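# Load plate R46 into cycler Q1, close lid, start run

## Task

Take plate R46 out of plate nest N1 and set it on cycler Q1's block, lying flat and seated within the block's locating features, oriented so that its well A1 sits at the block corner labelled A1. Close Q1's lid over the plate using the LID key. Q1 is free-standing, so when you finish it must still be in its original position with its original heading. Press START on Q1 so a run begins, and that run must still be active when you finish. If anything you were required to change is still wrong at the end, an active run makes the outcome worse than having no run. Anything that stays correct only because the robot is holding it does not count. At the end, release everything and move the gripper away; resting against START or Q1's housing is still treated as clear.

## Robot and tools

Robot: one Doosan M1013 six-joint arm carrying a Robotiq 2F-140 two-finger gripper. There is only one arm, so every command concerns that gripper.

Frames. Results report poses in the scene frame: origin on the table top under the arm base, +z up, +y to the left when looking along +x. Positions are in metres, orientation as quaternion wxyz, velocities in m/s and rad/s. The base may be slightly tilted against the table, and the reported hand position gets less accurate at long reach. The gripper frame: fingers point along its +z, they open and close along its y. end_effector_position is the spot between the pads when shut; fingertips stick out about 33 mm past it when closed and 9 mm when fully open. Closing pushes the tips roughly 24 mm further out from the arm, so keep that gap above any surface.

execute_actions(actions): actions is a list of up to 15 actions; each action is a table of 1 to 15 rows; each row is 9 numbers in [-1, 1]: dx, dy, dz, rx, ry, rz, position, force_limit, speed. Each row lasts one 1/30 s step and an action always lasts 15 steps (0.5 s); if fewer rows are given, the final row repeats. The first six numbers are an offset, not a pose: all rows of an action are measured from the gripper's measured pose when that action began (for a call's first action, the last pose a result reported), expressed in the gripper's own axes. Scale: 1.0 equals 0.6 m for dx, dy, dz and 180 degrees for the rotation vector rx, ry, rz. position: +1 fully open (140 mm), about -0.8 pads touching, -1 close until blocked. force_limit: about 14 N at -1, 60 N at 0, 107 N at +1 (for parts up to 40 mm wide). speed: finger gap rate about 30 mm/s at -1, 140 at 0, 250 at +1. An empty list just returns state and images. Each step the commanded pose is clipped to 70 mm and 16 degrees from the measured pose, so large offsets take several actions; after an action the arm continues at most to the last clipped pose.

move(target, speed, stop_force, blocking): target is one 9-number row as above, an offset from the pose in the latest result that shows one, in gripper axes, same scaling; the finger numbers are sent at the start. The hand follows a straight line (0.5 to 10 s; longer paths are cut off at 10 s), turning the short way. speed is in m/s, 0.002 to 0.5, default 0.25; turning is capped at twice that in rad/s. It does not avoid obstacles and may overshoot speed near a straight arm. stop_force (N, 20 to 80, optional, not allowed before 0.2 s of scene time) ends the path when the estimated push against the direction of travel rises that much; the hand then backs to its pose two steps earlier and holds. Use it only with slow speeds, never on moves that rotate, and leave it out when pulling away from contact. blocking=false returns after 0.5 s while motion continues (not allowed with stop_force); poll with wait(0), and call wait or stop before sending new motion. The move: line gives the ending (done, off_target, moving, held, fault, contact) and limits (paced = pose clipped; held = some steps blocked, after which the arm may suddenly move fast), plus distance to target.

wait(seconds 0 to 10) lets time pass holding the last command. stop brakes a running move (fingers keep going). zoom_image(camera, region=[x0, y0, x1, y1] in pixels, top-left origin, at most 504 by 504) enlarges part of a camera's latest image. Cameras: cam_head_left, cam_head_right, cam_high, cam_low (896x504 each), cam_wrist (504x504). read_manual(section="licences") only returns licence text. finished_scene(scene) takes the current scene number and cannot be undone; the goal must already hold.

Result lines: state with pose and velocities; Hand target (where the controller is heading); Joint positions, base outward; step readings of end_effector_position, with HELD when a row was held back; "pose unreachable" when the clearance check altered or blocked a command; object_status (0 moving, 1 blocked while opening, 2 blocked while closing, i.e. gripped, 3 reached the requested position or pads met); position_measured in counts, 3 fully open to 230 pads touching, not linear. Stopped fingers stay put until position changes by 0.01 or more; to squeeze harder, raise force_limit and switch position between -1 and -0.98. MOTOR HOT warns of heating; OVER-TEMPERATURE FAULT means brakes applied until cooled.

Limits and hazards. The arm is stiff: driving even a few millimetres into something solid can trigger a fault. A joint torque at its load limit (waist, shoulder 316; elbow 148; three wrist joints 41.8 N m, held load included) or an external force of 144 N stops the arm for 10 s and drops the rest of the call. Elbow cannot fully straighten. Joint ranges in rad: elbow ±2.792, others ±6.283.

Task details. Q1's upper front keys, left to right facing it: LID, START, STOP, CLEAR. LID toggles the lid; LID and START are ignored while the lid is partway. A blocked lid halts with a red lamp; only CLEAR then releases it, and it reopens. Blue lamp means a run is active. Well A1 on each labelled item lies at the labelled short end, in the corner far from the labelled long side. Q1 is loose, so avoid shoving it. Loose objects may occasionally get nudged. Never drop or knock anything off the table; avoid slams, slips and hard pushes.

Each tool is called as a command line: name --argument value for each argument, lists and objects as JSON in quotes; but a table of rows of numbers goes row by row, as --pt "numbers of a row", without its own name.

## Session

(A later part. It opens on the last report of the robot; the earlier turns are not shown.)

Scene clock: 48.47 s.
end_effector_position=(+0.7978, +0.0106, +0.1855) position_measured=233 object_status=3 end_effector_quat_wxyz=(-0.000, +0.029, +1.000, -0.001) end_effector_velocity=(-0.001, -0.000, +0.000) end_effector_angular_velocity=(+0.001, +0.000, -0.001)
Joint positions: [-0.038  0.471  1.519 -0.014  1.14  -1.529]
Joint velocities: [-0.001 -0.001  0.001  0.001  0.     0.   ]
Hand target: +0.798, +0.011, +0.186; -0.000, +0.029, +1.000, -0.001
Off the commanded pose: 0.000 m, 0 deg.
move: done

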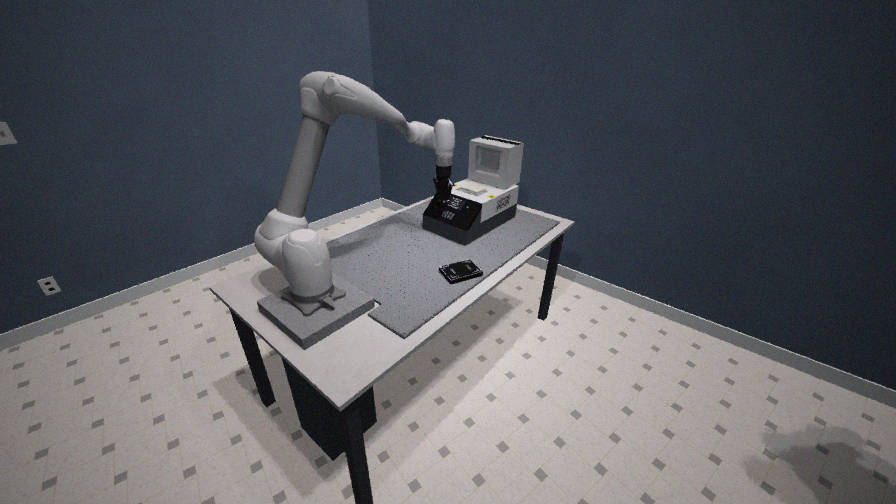

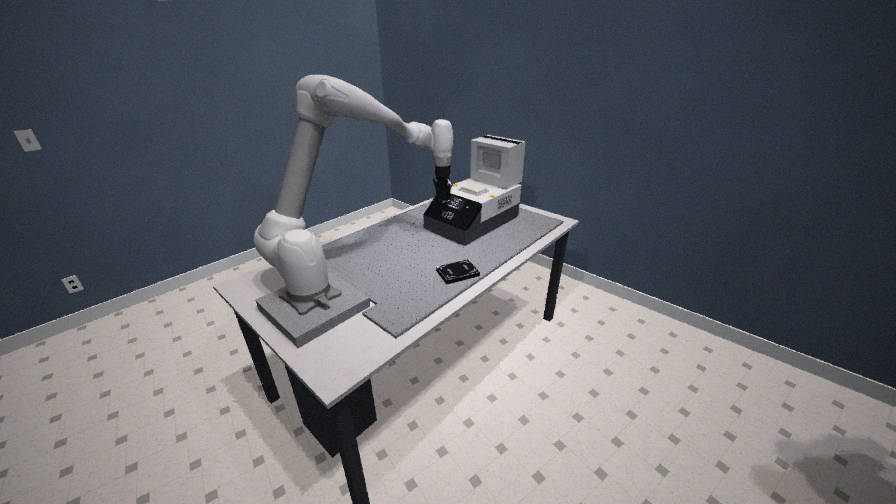

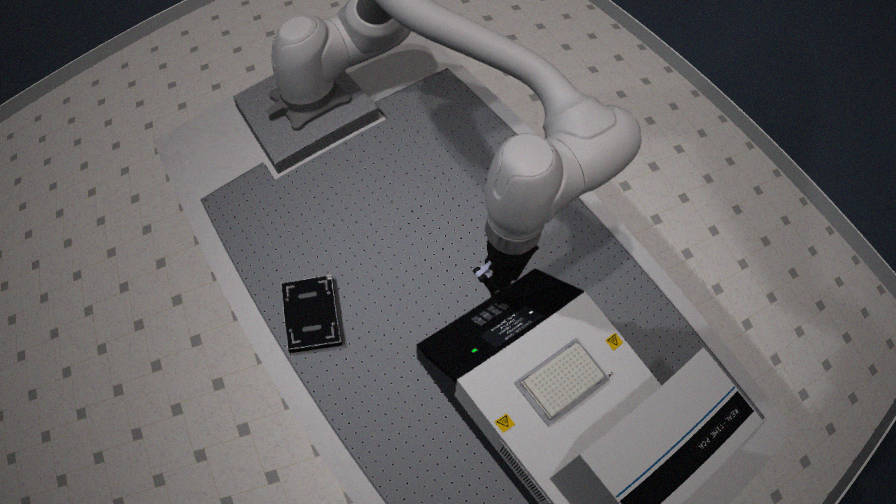

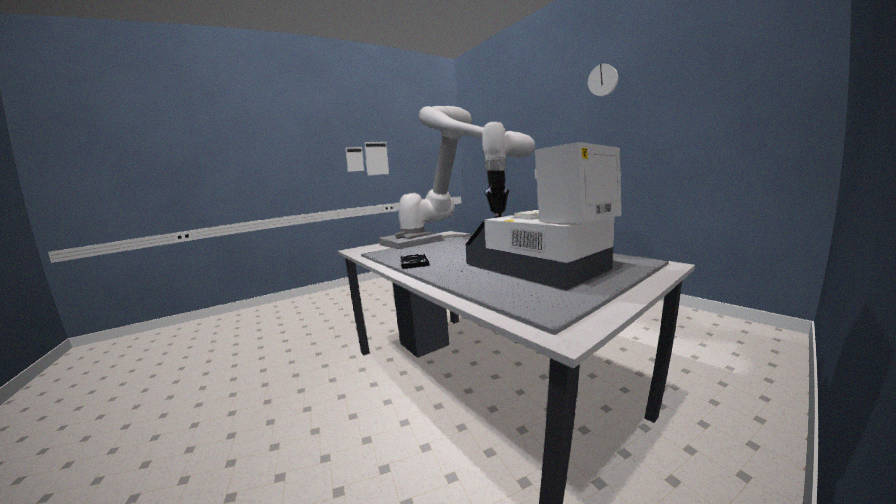

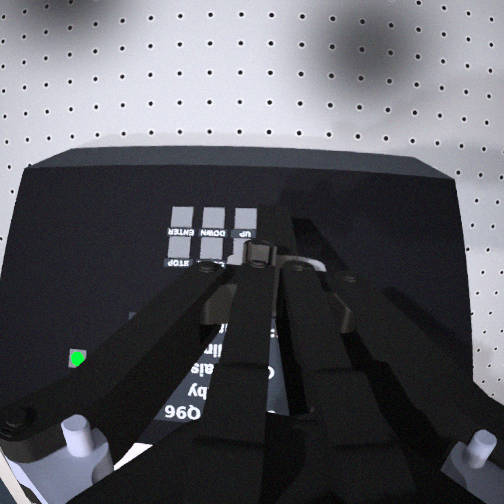

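move --target '[0,0,0.035,0,0,0,-1,0,0]' --speed 0.006 --stop_force 20

move --target '[0.03,0,-0.06,0,0,0,-1,0,0]' --speed 0.1

Scene clock: 52.00 s.
end_effector_position=(+0.7976, +0.0106, +0.1671) position_measured=233 object_status=3 end_effector_quat_wxyz=(-0.000, +0.029, +1.000, -0.001) end_effector_velocity=(-0.001, -0.000, -0.000) end_effector_angular_velocity=(+0.000, +0.003, +0.000)
Joint positions: [-0.038  0.483  1.536 -0.014  1.111 -1.529]
Joint velocities: [-0.     0.     0.     0.     0.003 -0.001]
Hand target: +0.798, +0.011, +0.167; -0.000, +0.029, +1.000, -0.001
Off the commanded pose: 0.003 m, 0 deg.
move: contact

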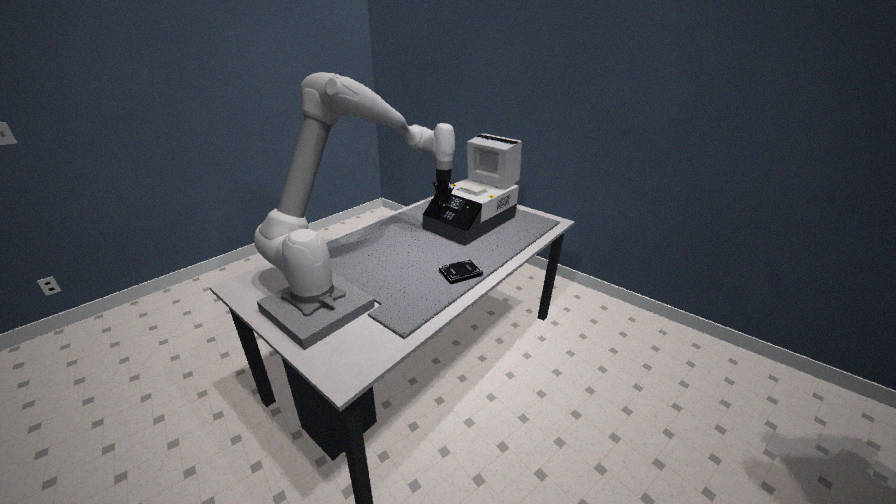

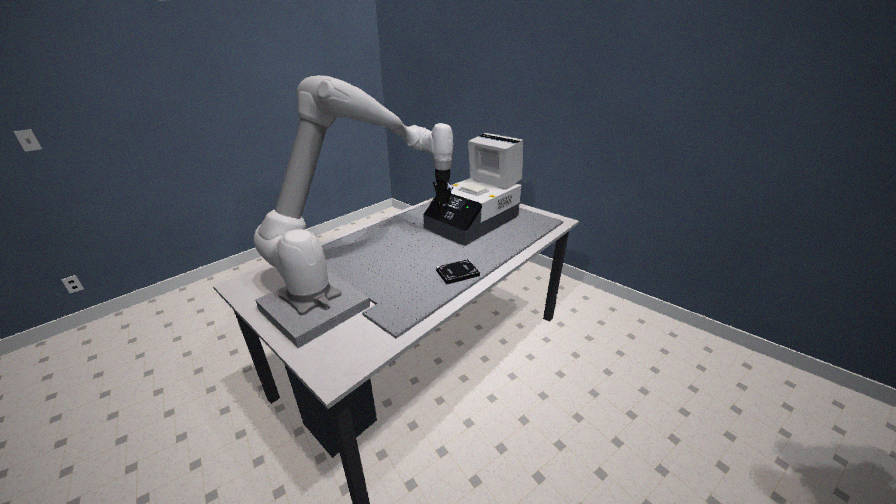

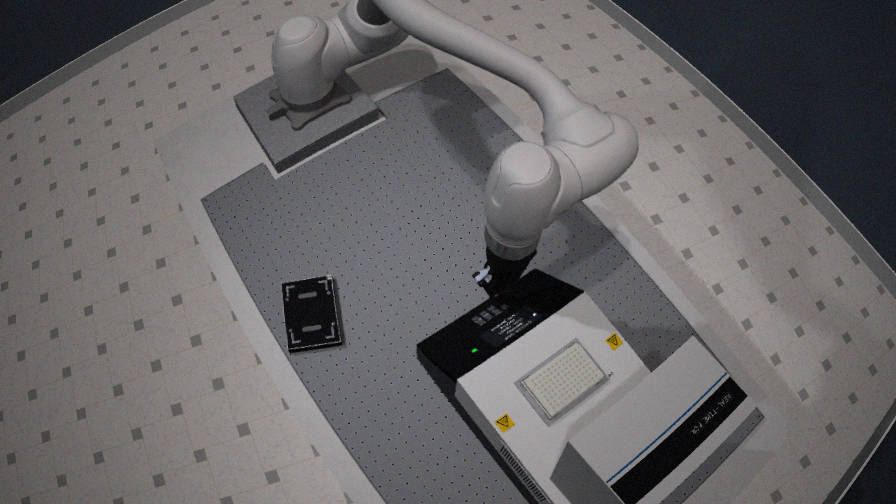

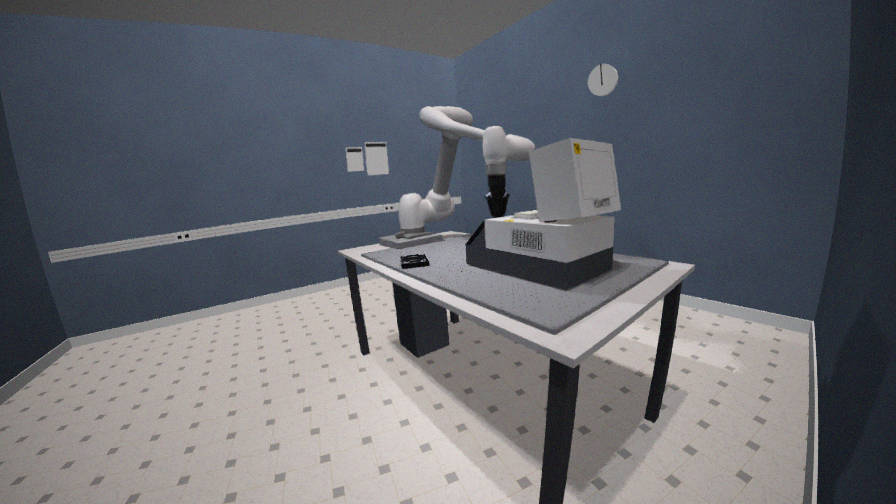

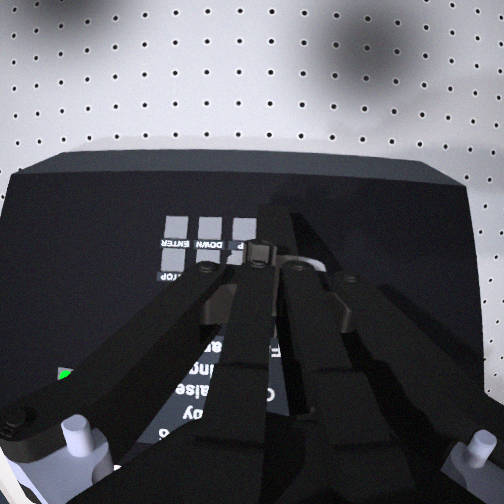

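Scene clock: 52.73 s.
end_effector_position=(+0.7797, +0.0117, +0.2031) position_measured=233 object_status=3 end_effector_quat_wxyz=(-0.000, +0.029, +1.000, -0.001) end_effector_velocity=(-0.000, +0.001, +0.000) end_effector_angular_velocity=(+0.003, +0.000, -0.001)
Joint positions: [-0.037  0.433  1.544 -0.014  1.154 -1.528]
Joint velocities: [-0.    -0.     0.     0.003  0.    -0.   ]
Hand target: +0.780, +0.012, +0.203; -0.000, +0.029, +1.000, -0.001
Off the commanded pose: 0.000 m, 0 deg.
move: done

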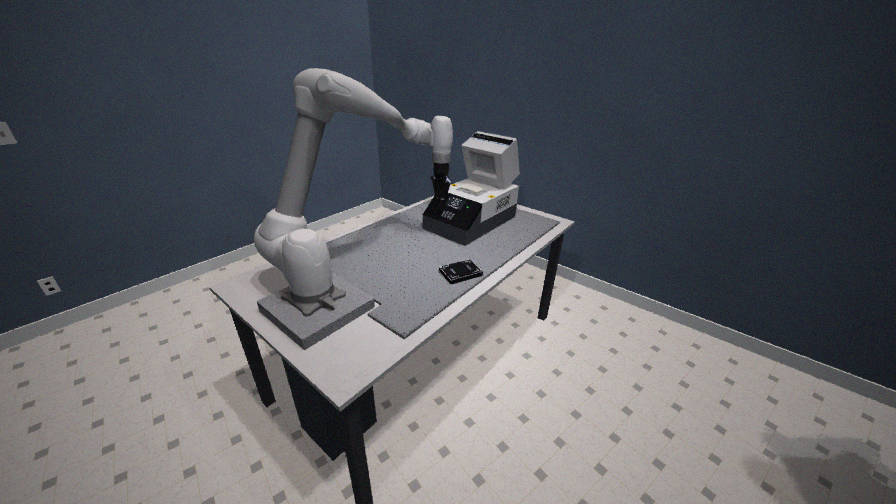

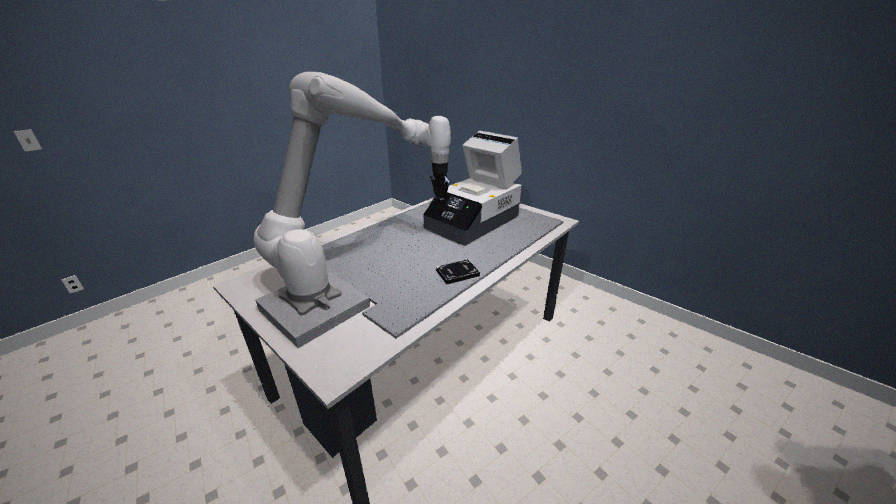

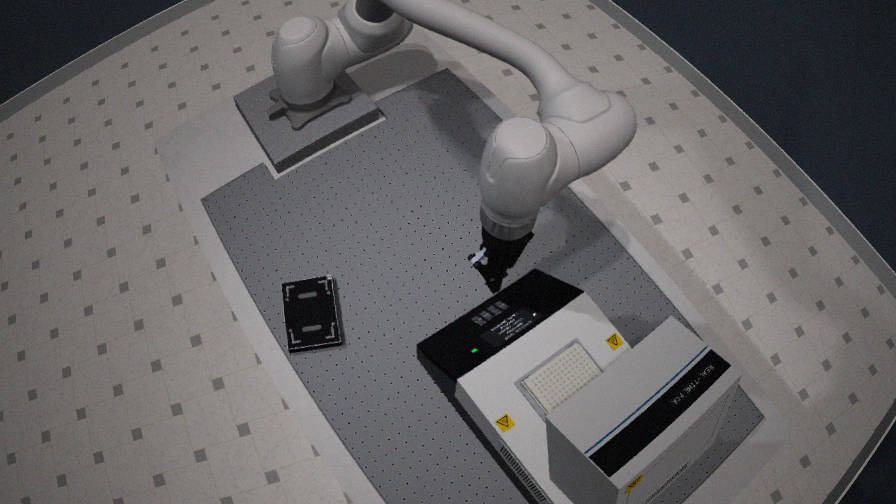

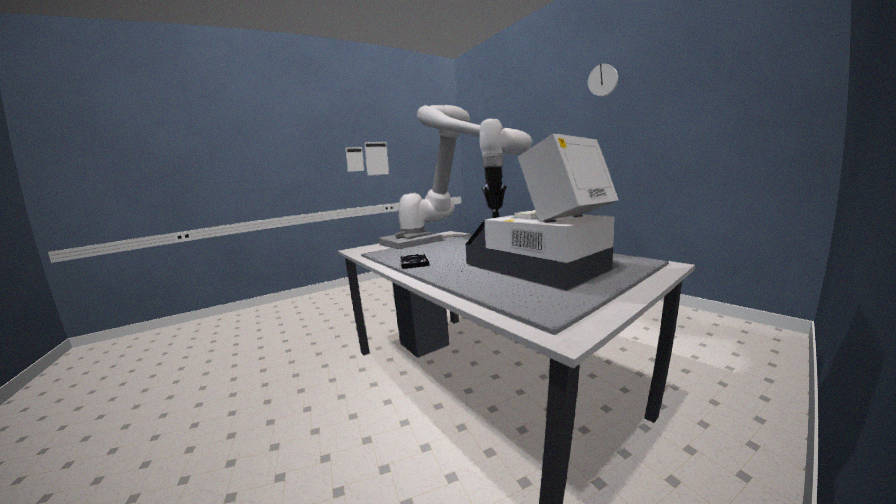

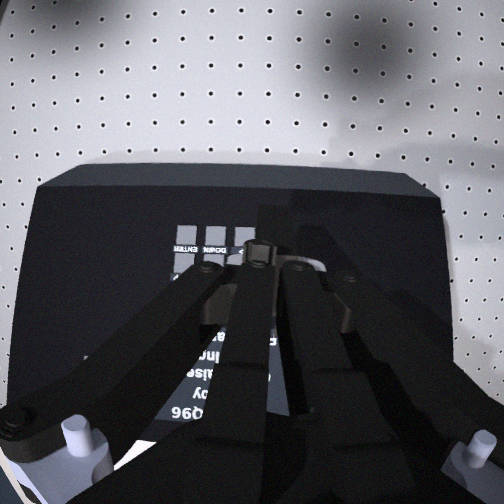

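move --target '[0.07,-0.0308,-0.03,0,0,0,-1,0,0]' --speed 0.1

wait --seconds 4

Scene clock: 53.70 s.
end_effector_position=(+0.7367, -0.0043, +0.2212) position_measured=233 object_status=3 end_effector_quat_wxyz=(-0.000, +0.029, +1.000, -0.001) end_effector_velocity=(-0.000, -0.000, +0.000) end_effector_angular_velocity=(-0.000, +0.001, +0.000)
Joint positions: [-0.059  0.357  1.62  -0.014  1.153 -1.551]
Joint velocities: [ 0.    -0.    -0.    -0.     0.001 -0.   ]
Hand target: +0.737, -0.004, +0.221; -0.000, +0.029, +1.000, -0.001
Off the commanded pose: 0.000 m, 0 deg.
move: done

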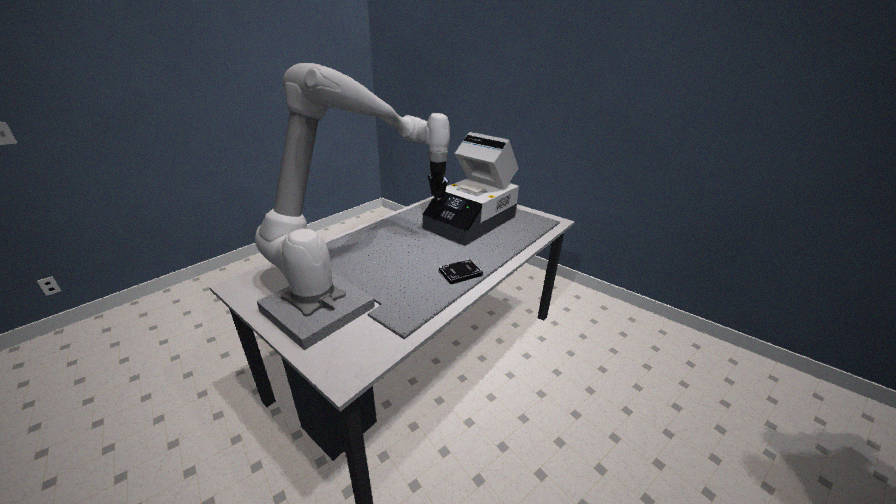

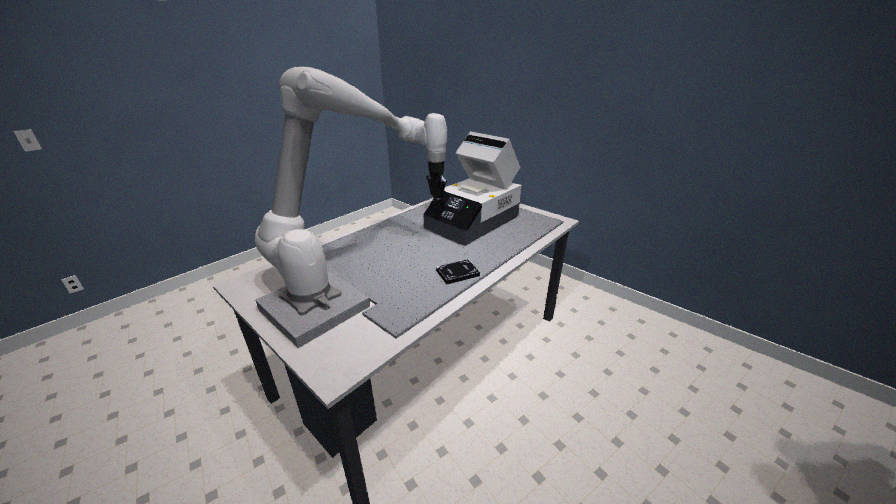

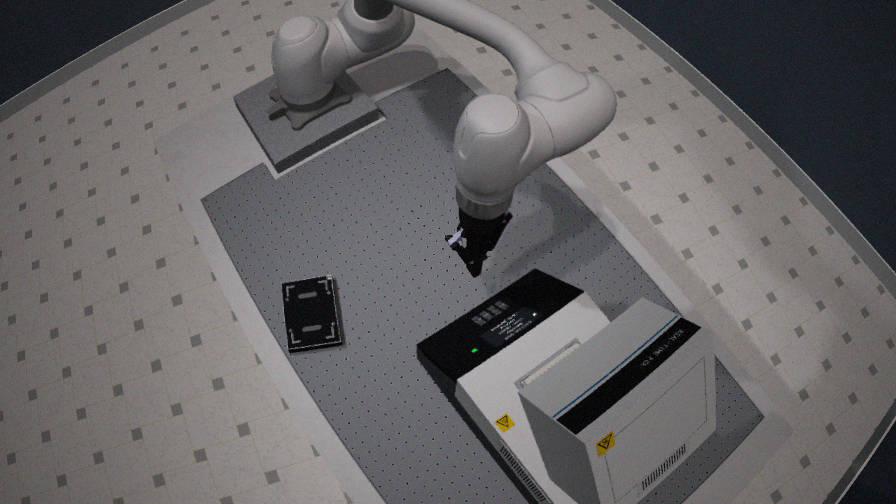

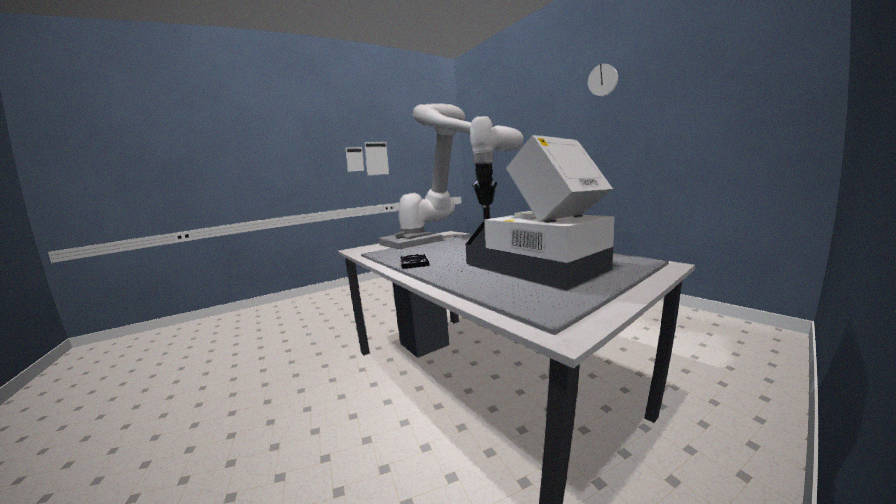

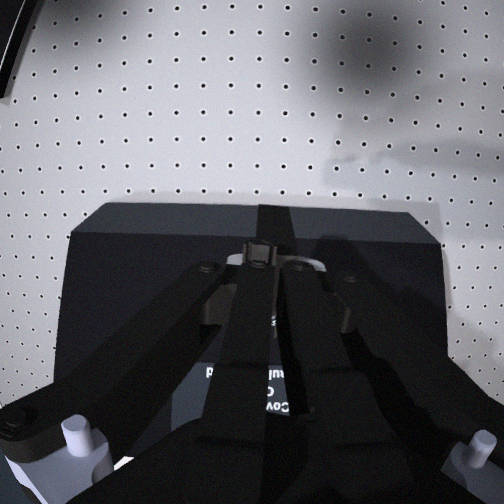

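Scene clock: 57.70 s.
end_effector_position=(+0.7367, -0.0043, +0.2212) position_measured=233 object_status=3 end_effector_quat_wxyz=(-0.000, +0.029, +1.000, -0.001) end_effector_velocity=(-0.000, +0.001, -0.000) end_effector_angular_velocity=(+0.000, +0.000, +0.000)
Joint positions: [-0.059  0.357  1.62  -0.014  1.153 -1.551]
Joint velocities: [ 0.    -0.     0.001  0.001 -0.    -0.   ]
Hand target: +0.737, -0.004, +0.221; -0.000, +0.029, +1.000, -0.001
Off the commanded pose: 0.000 m, 0 deg.
wait: 4.00 s; at rest by 0.17 s

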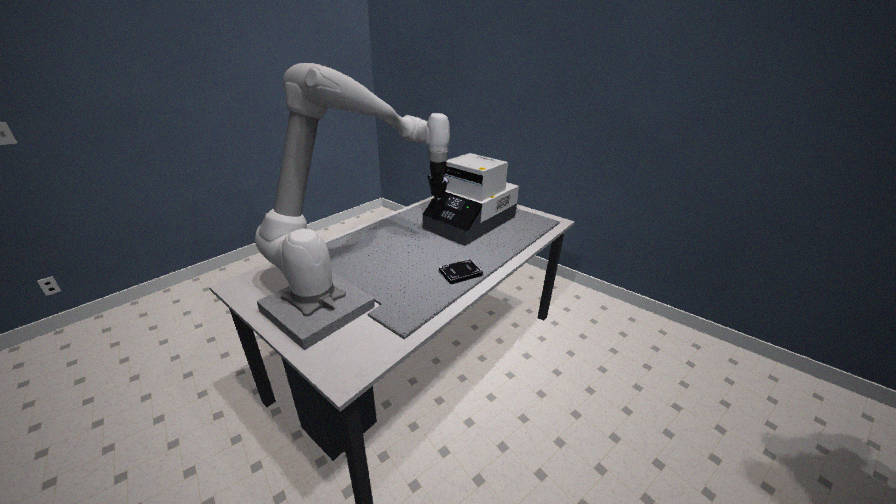

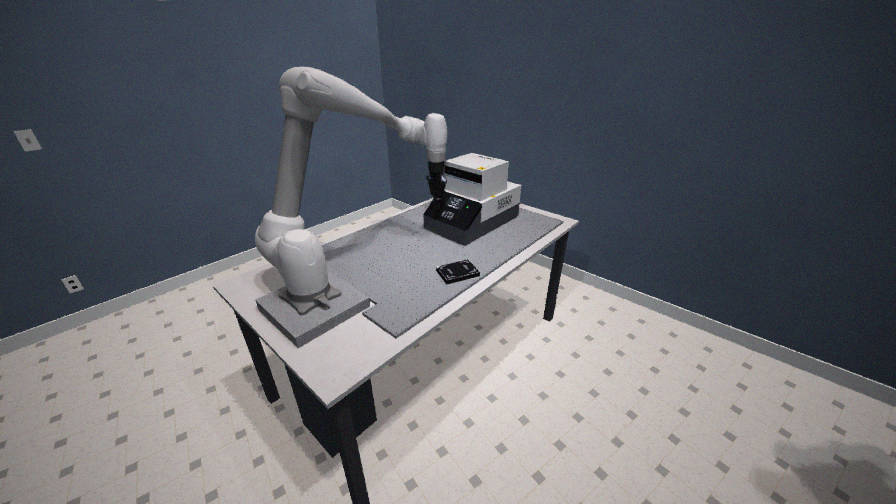

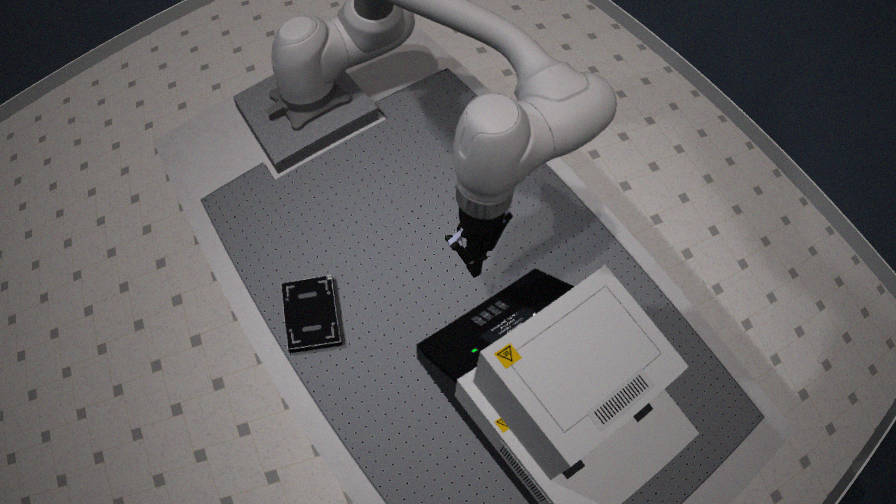

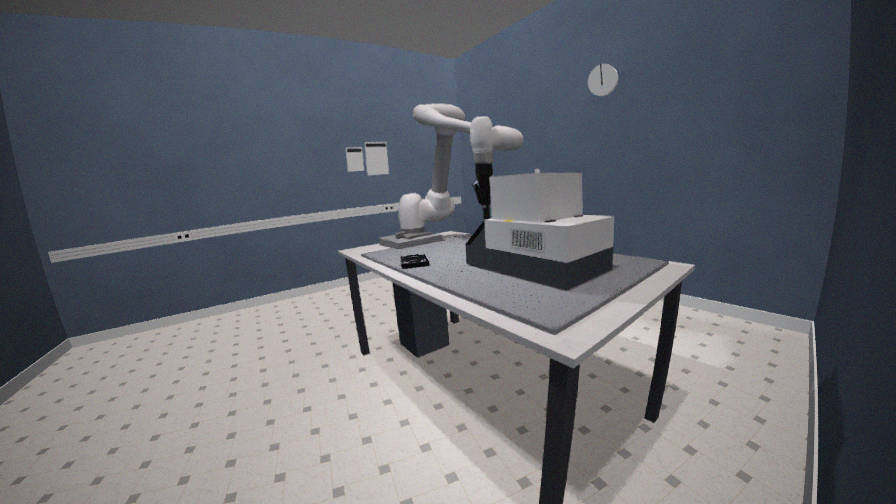

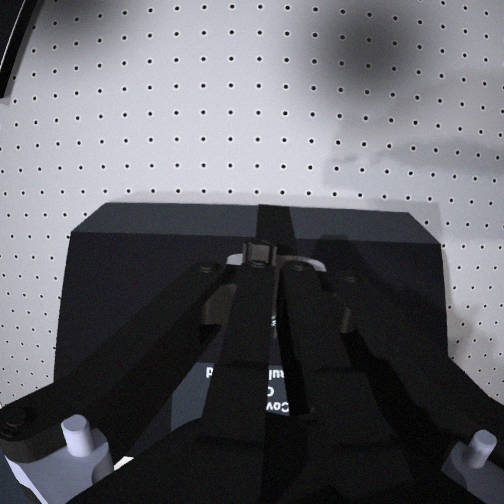

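move --target '[-0.1017,0,0.06,0,0,0,-1,0,0]' --speed 0.08

Scene clock: 59.30 s.
end_effector_position=(+0.7975, -0.0079, +0.1851) position_measured=233 object_status=3 end_effector_quat_wxyz=(-0.000, +0.029, +1.000, -0.001) end_effector_velocity=(+0.001, -0.000, +0.000) end_effector_angular_velocity=(+0.000, -0.001, -0.001)
Joint positions: [-0.061  0.47   1.52  -0.014  1.14  -1.553]
Joint velocities: [-0.     0.    -0.001  0.    -0.     0.   ]
Hand target: +0.797, -0.008, +0.185; -0.000, +0.029, +1.000, -0.001
Off the commanded pose: 0.000 m, 0 deg.
move: done

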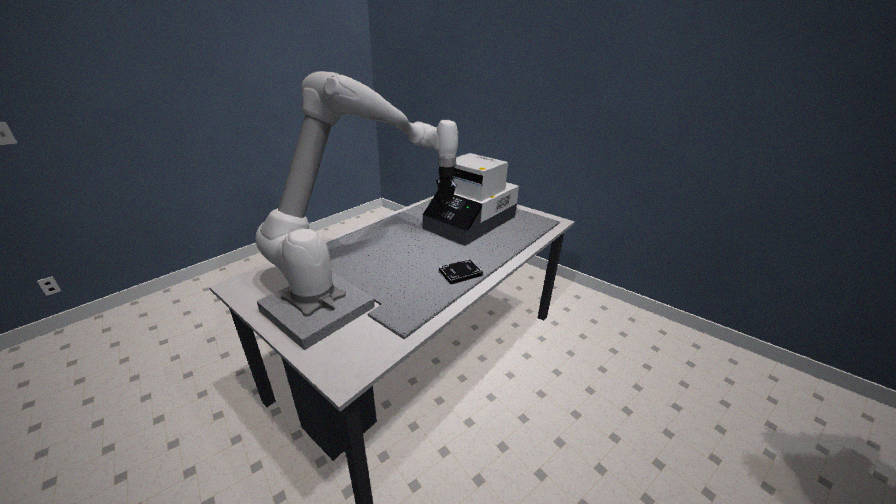

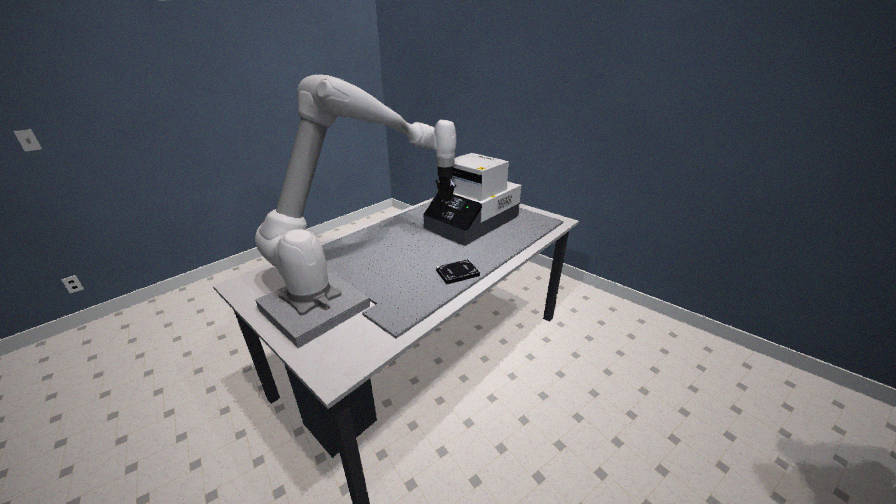

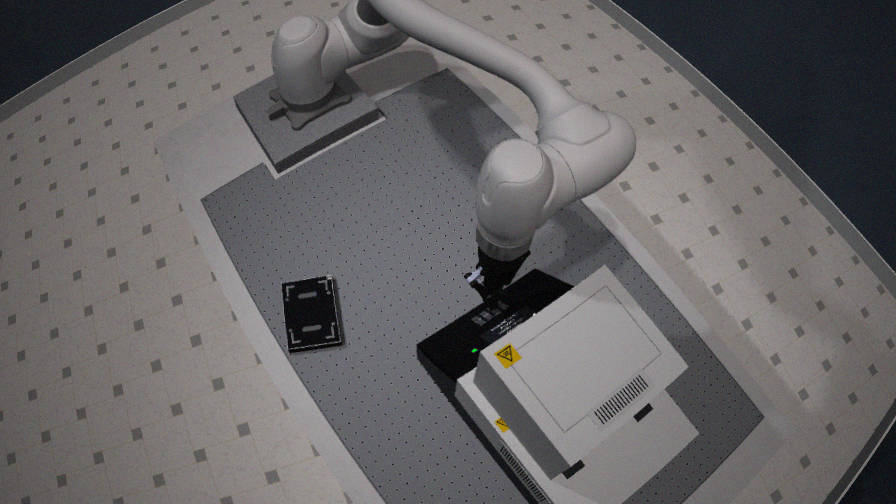

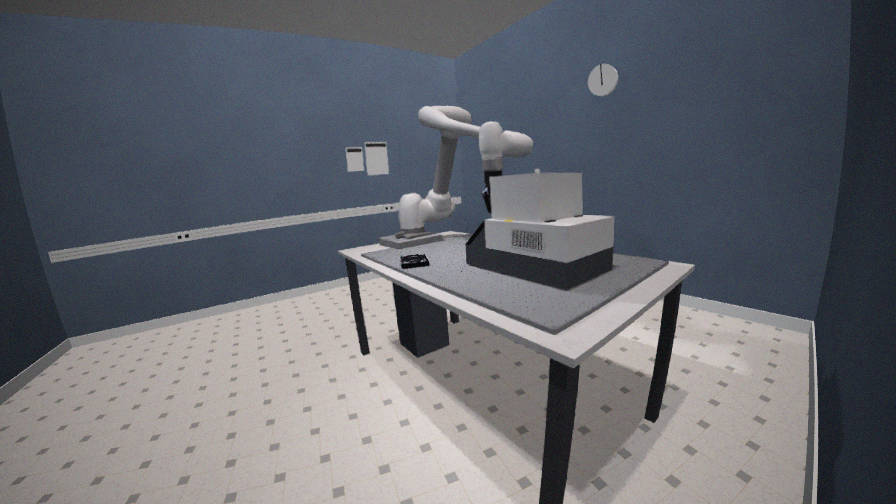

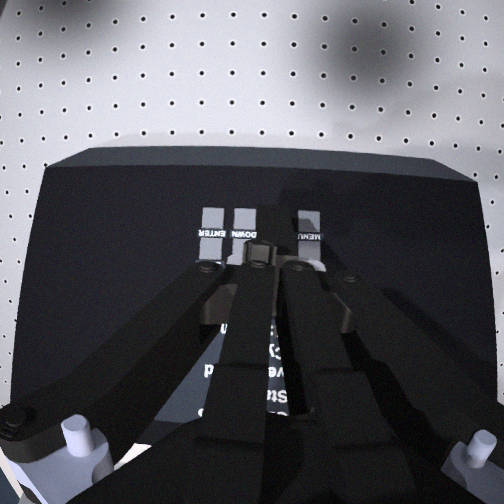

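Aligned with the second column (START). Pressing.

move --target '[0,0,0.035,0,0,0,-1,0,0]' --speed 0.006 --stop_force 20

move --target '[0.12,0,-0.12,0,0,0,-1,0,0]' --speed 0.12

Scene clock: 62.70 s.
end_effector_position=(+0.7973, -0.0079, +0.1670) position_measured=233 object_status=3 end_effector_quat_wxyz=(-0.001, +0.029, +1.000, -0.001) end_effector_velocity=(-0.000, +0.001, +0.000) end_effector_angular_velocity=(-0.000, +0.001, +0.001)
Joint positions: [-0.061  0.483  1.536 -0.014  1.111 -1.552]
Joint velocities: [ 0.001 -0.     0.    -0.     0.001 -0.   ]
Hand target: +0.797, -0.008, +0.167; -0.000, +0.029, +1.000, -0.001
Off the commanded pose: 0.003 m, 0 deg.
move: contact

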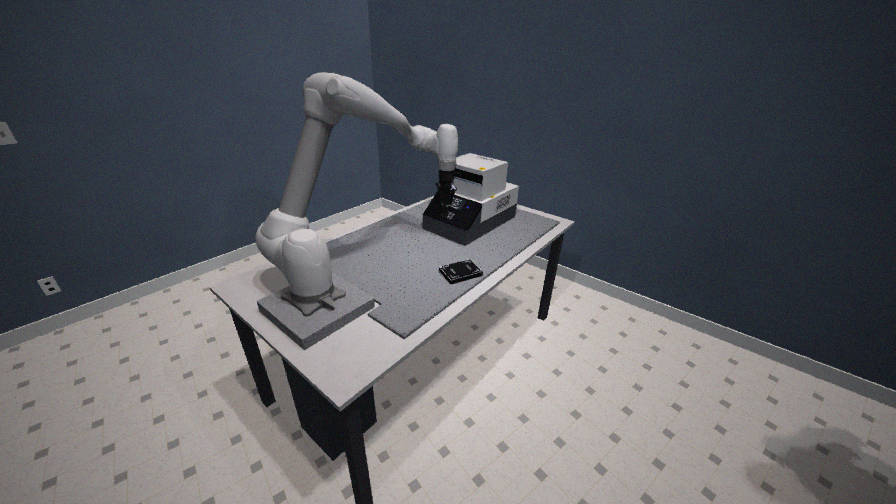

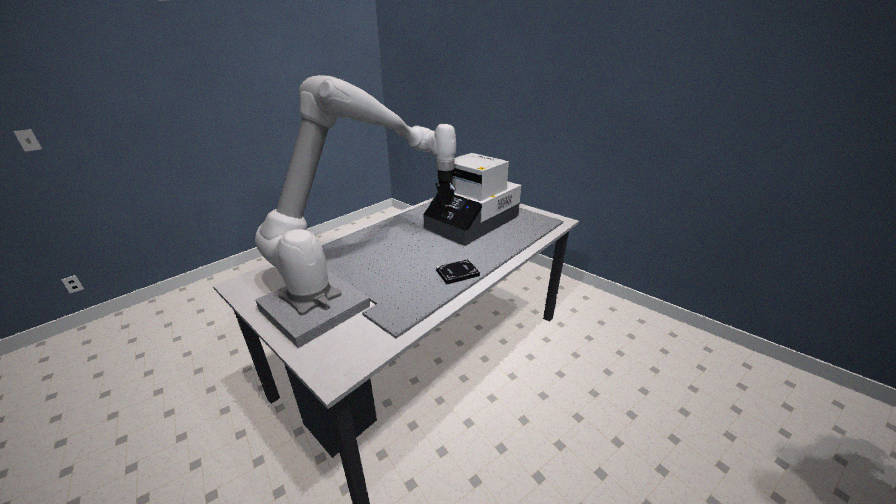

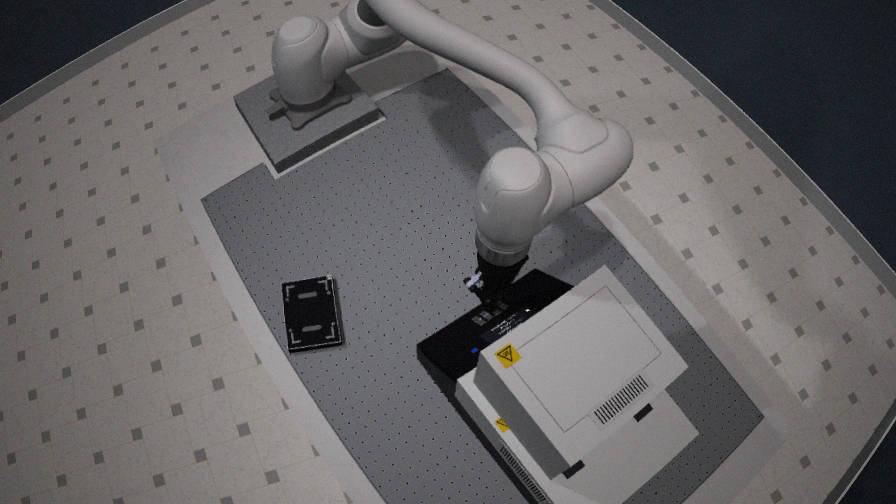

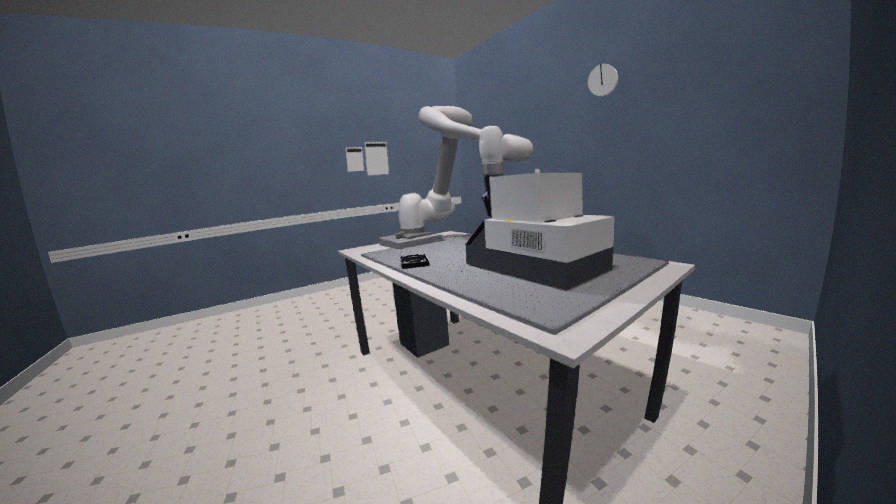

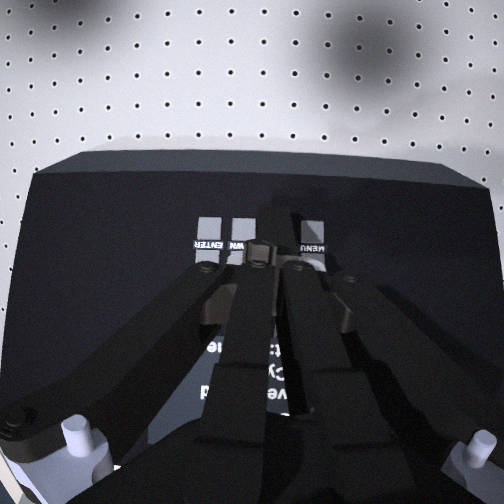

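Scene clock: 63.83 s.
end_effector_position=(+0.7256, -0.0036, +0.2392) position_measured=233 object_status=3 end_effector_quat_wxyz=(-0.001, +0.029, +1.000, -0.001) end_effector_velocity=(+0.001, +0.001, +0.001) end_effector_angular_velocity=(+0.001, -0.001, +0.001)
Joint positions: [-0.059  0.329  1.624 -0.013  1.177 -1.551]
Joint velocities: [ 0.001 -0.    -0.001  0.001  0.    -0.   ]
Hand target: +0.726, -0.004, +0.239; -0.001, +0.029, +1.000, -0.001
Off the commanded pose: 0.000 m, 0 deg.
move: done

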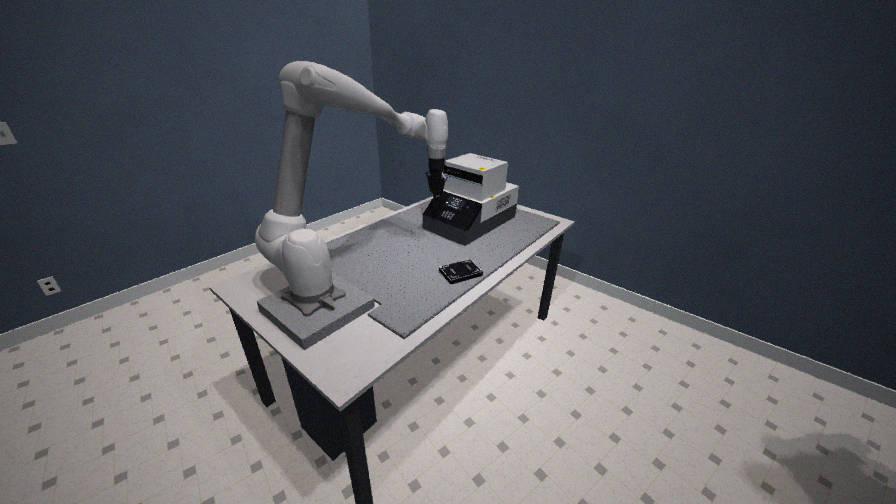

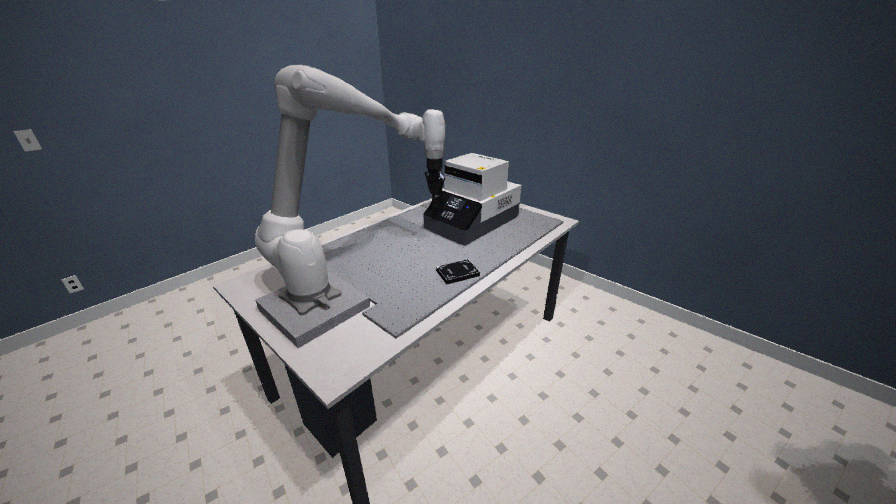

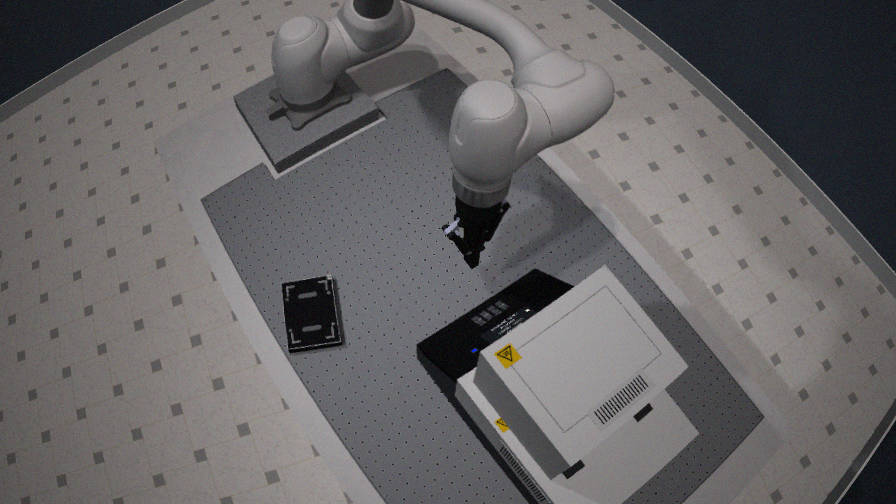

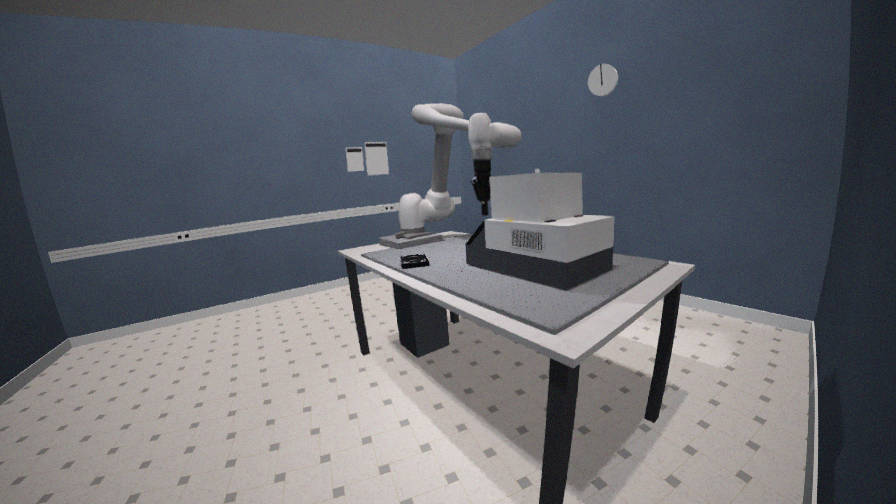

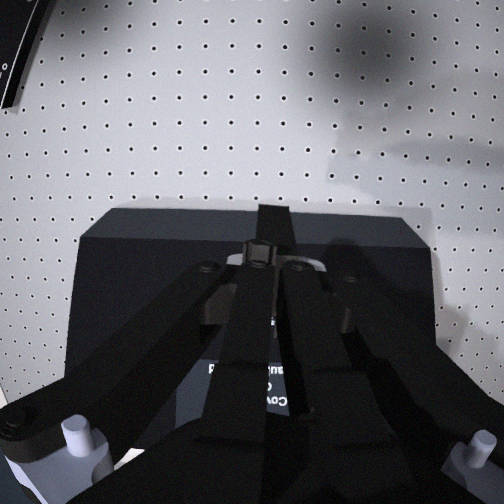

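The lamp is blue, the lid is shut and the gripper is clear of the cycler.

finished_scene --scene 2

The scene is finished: the task was done.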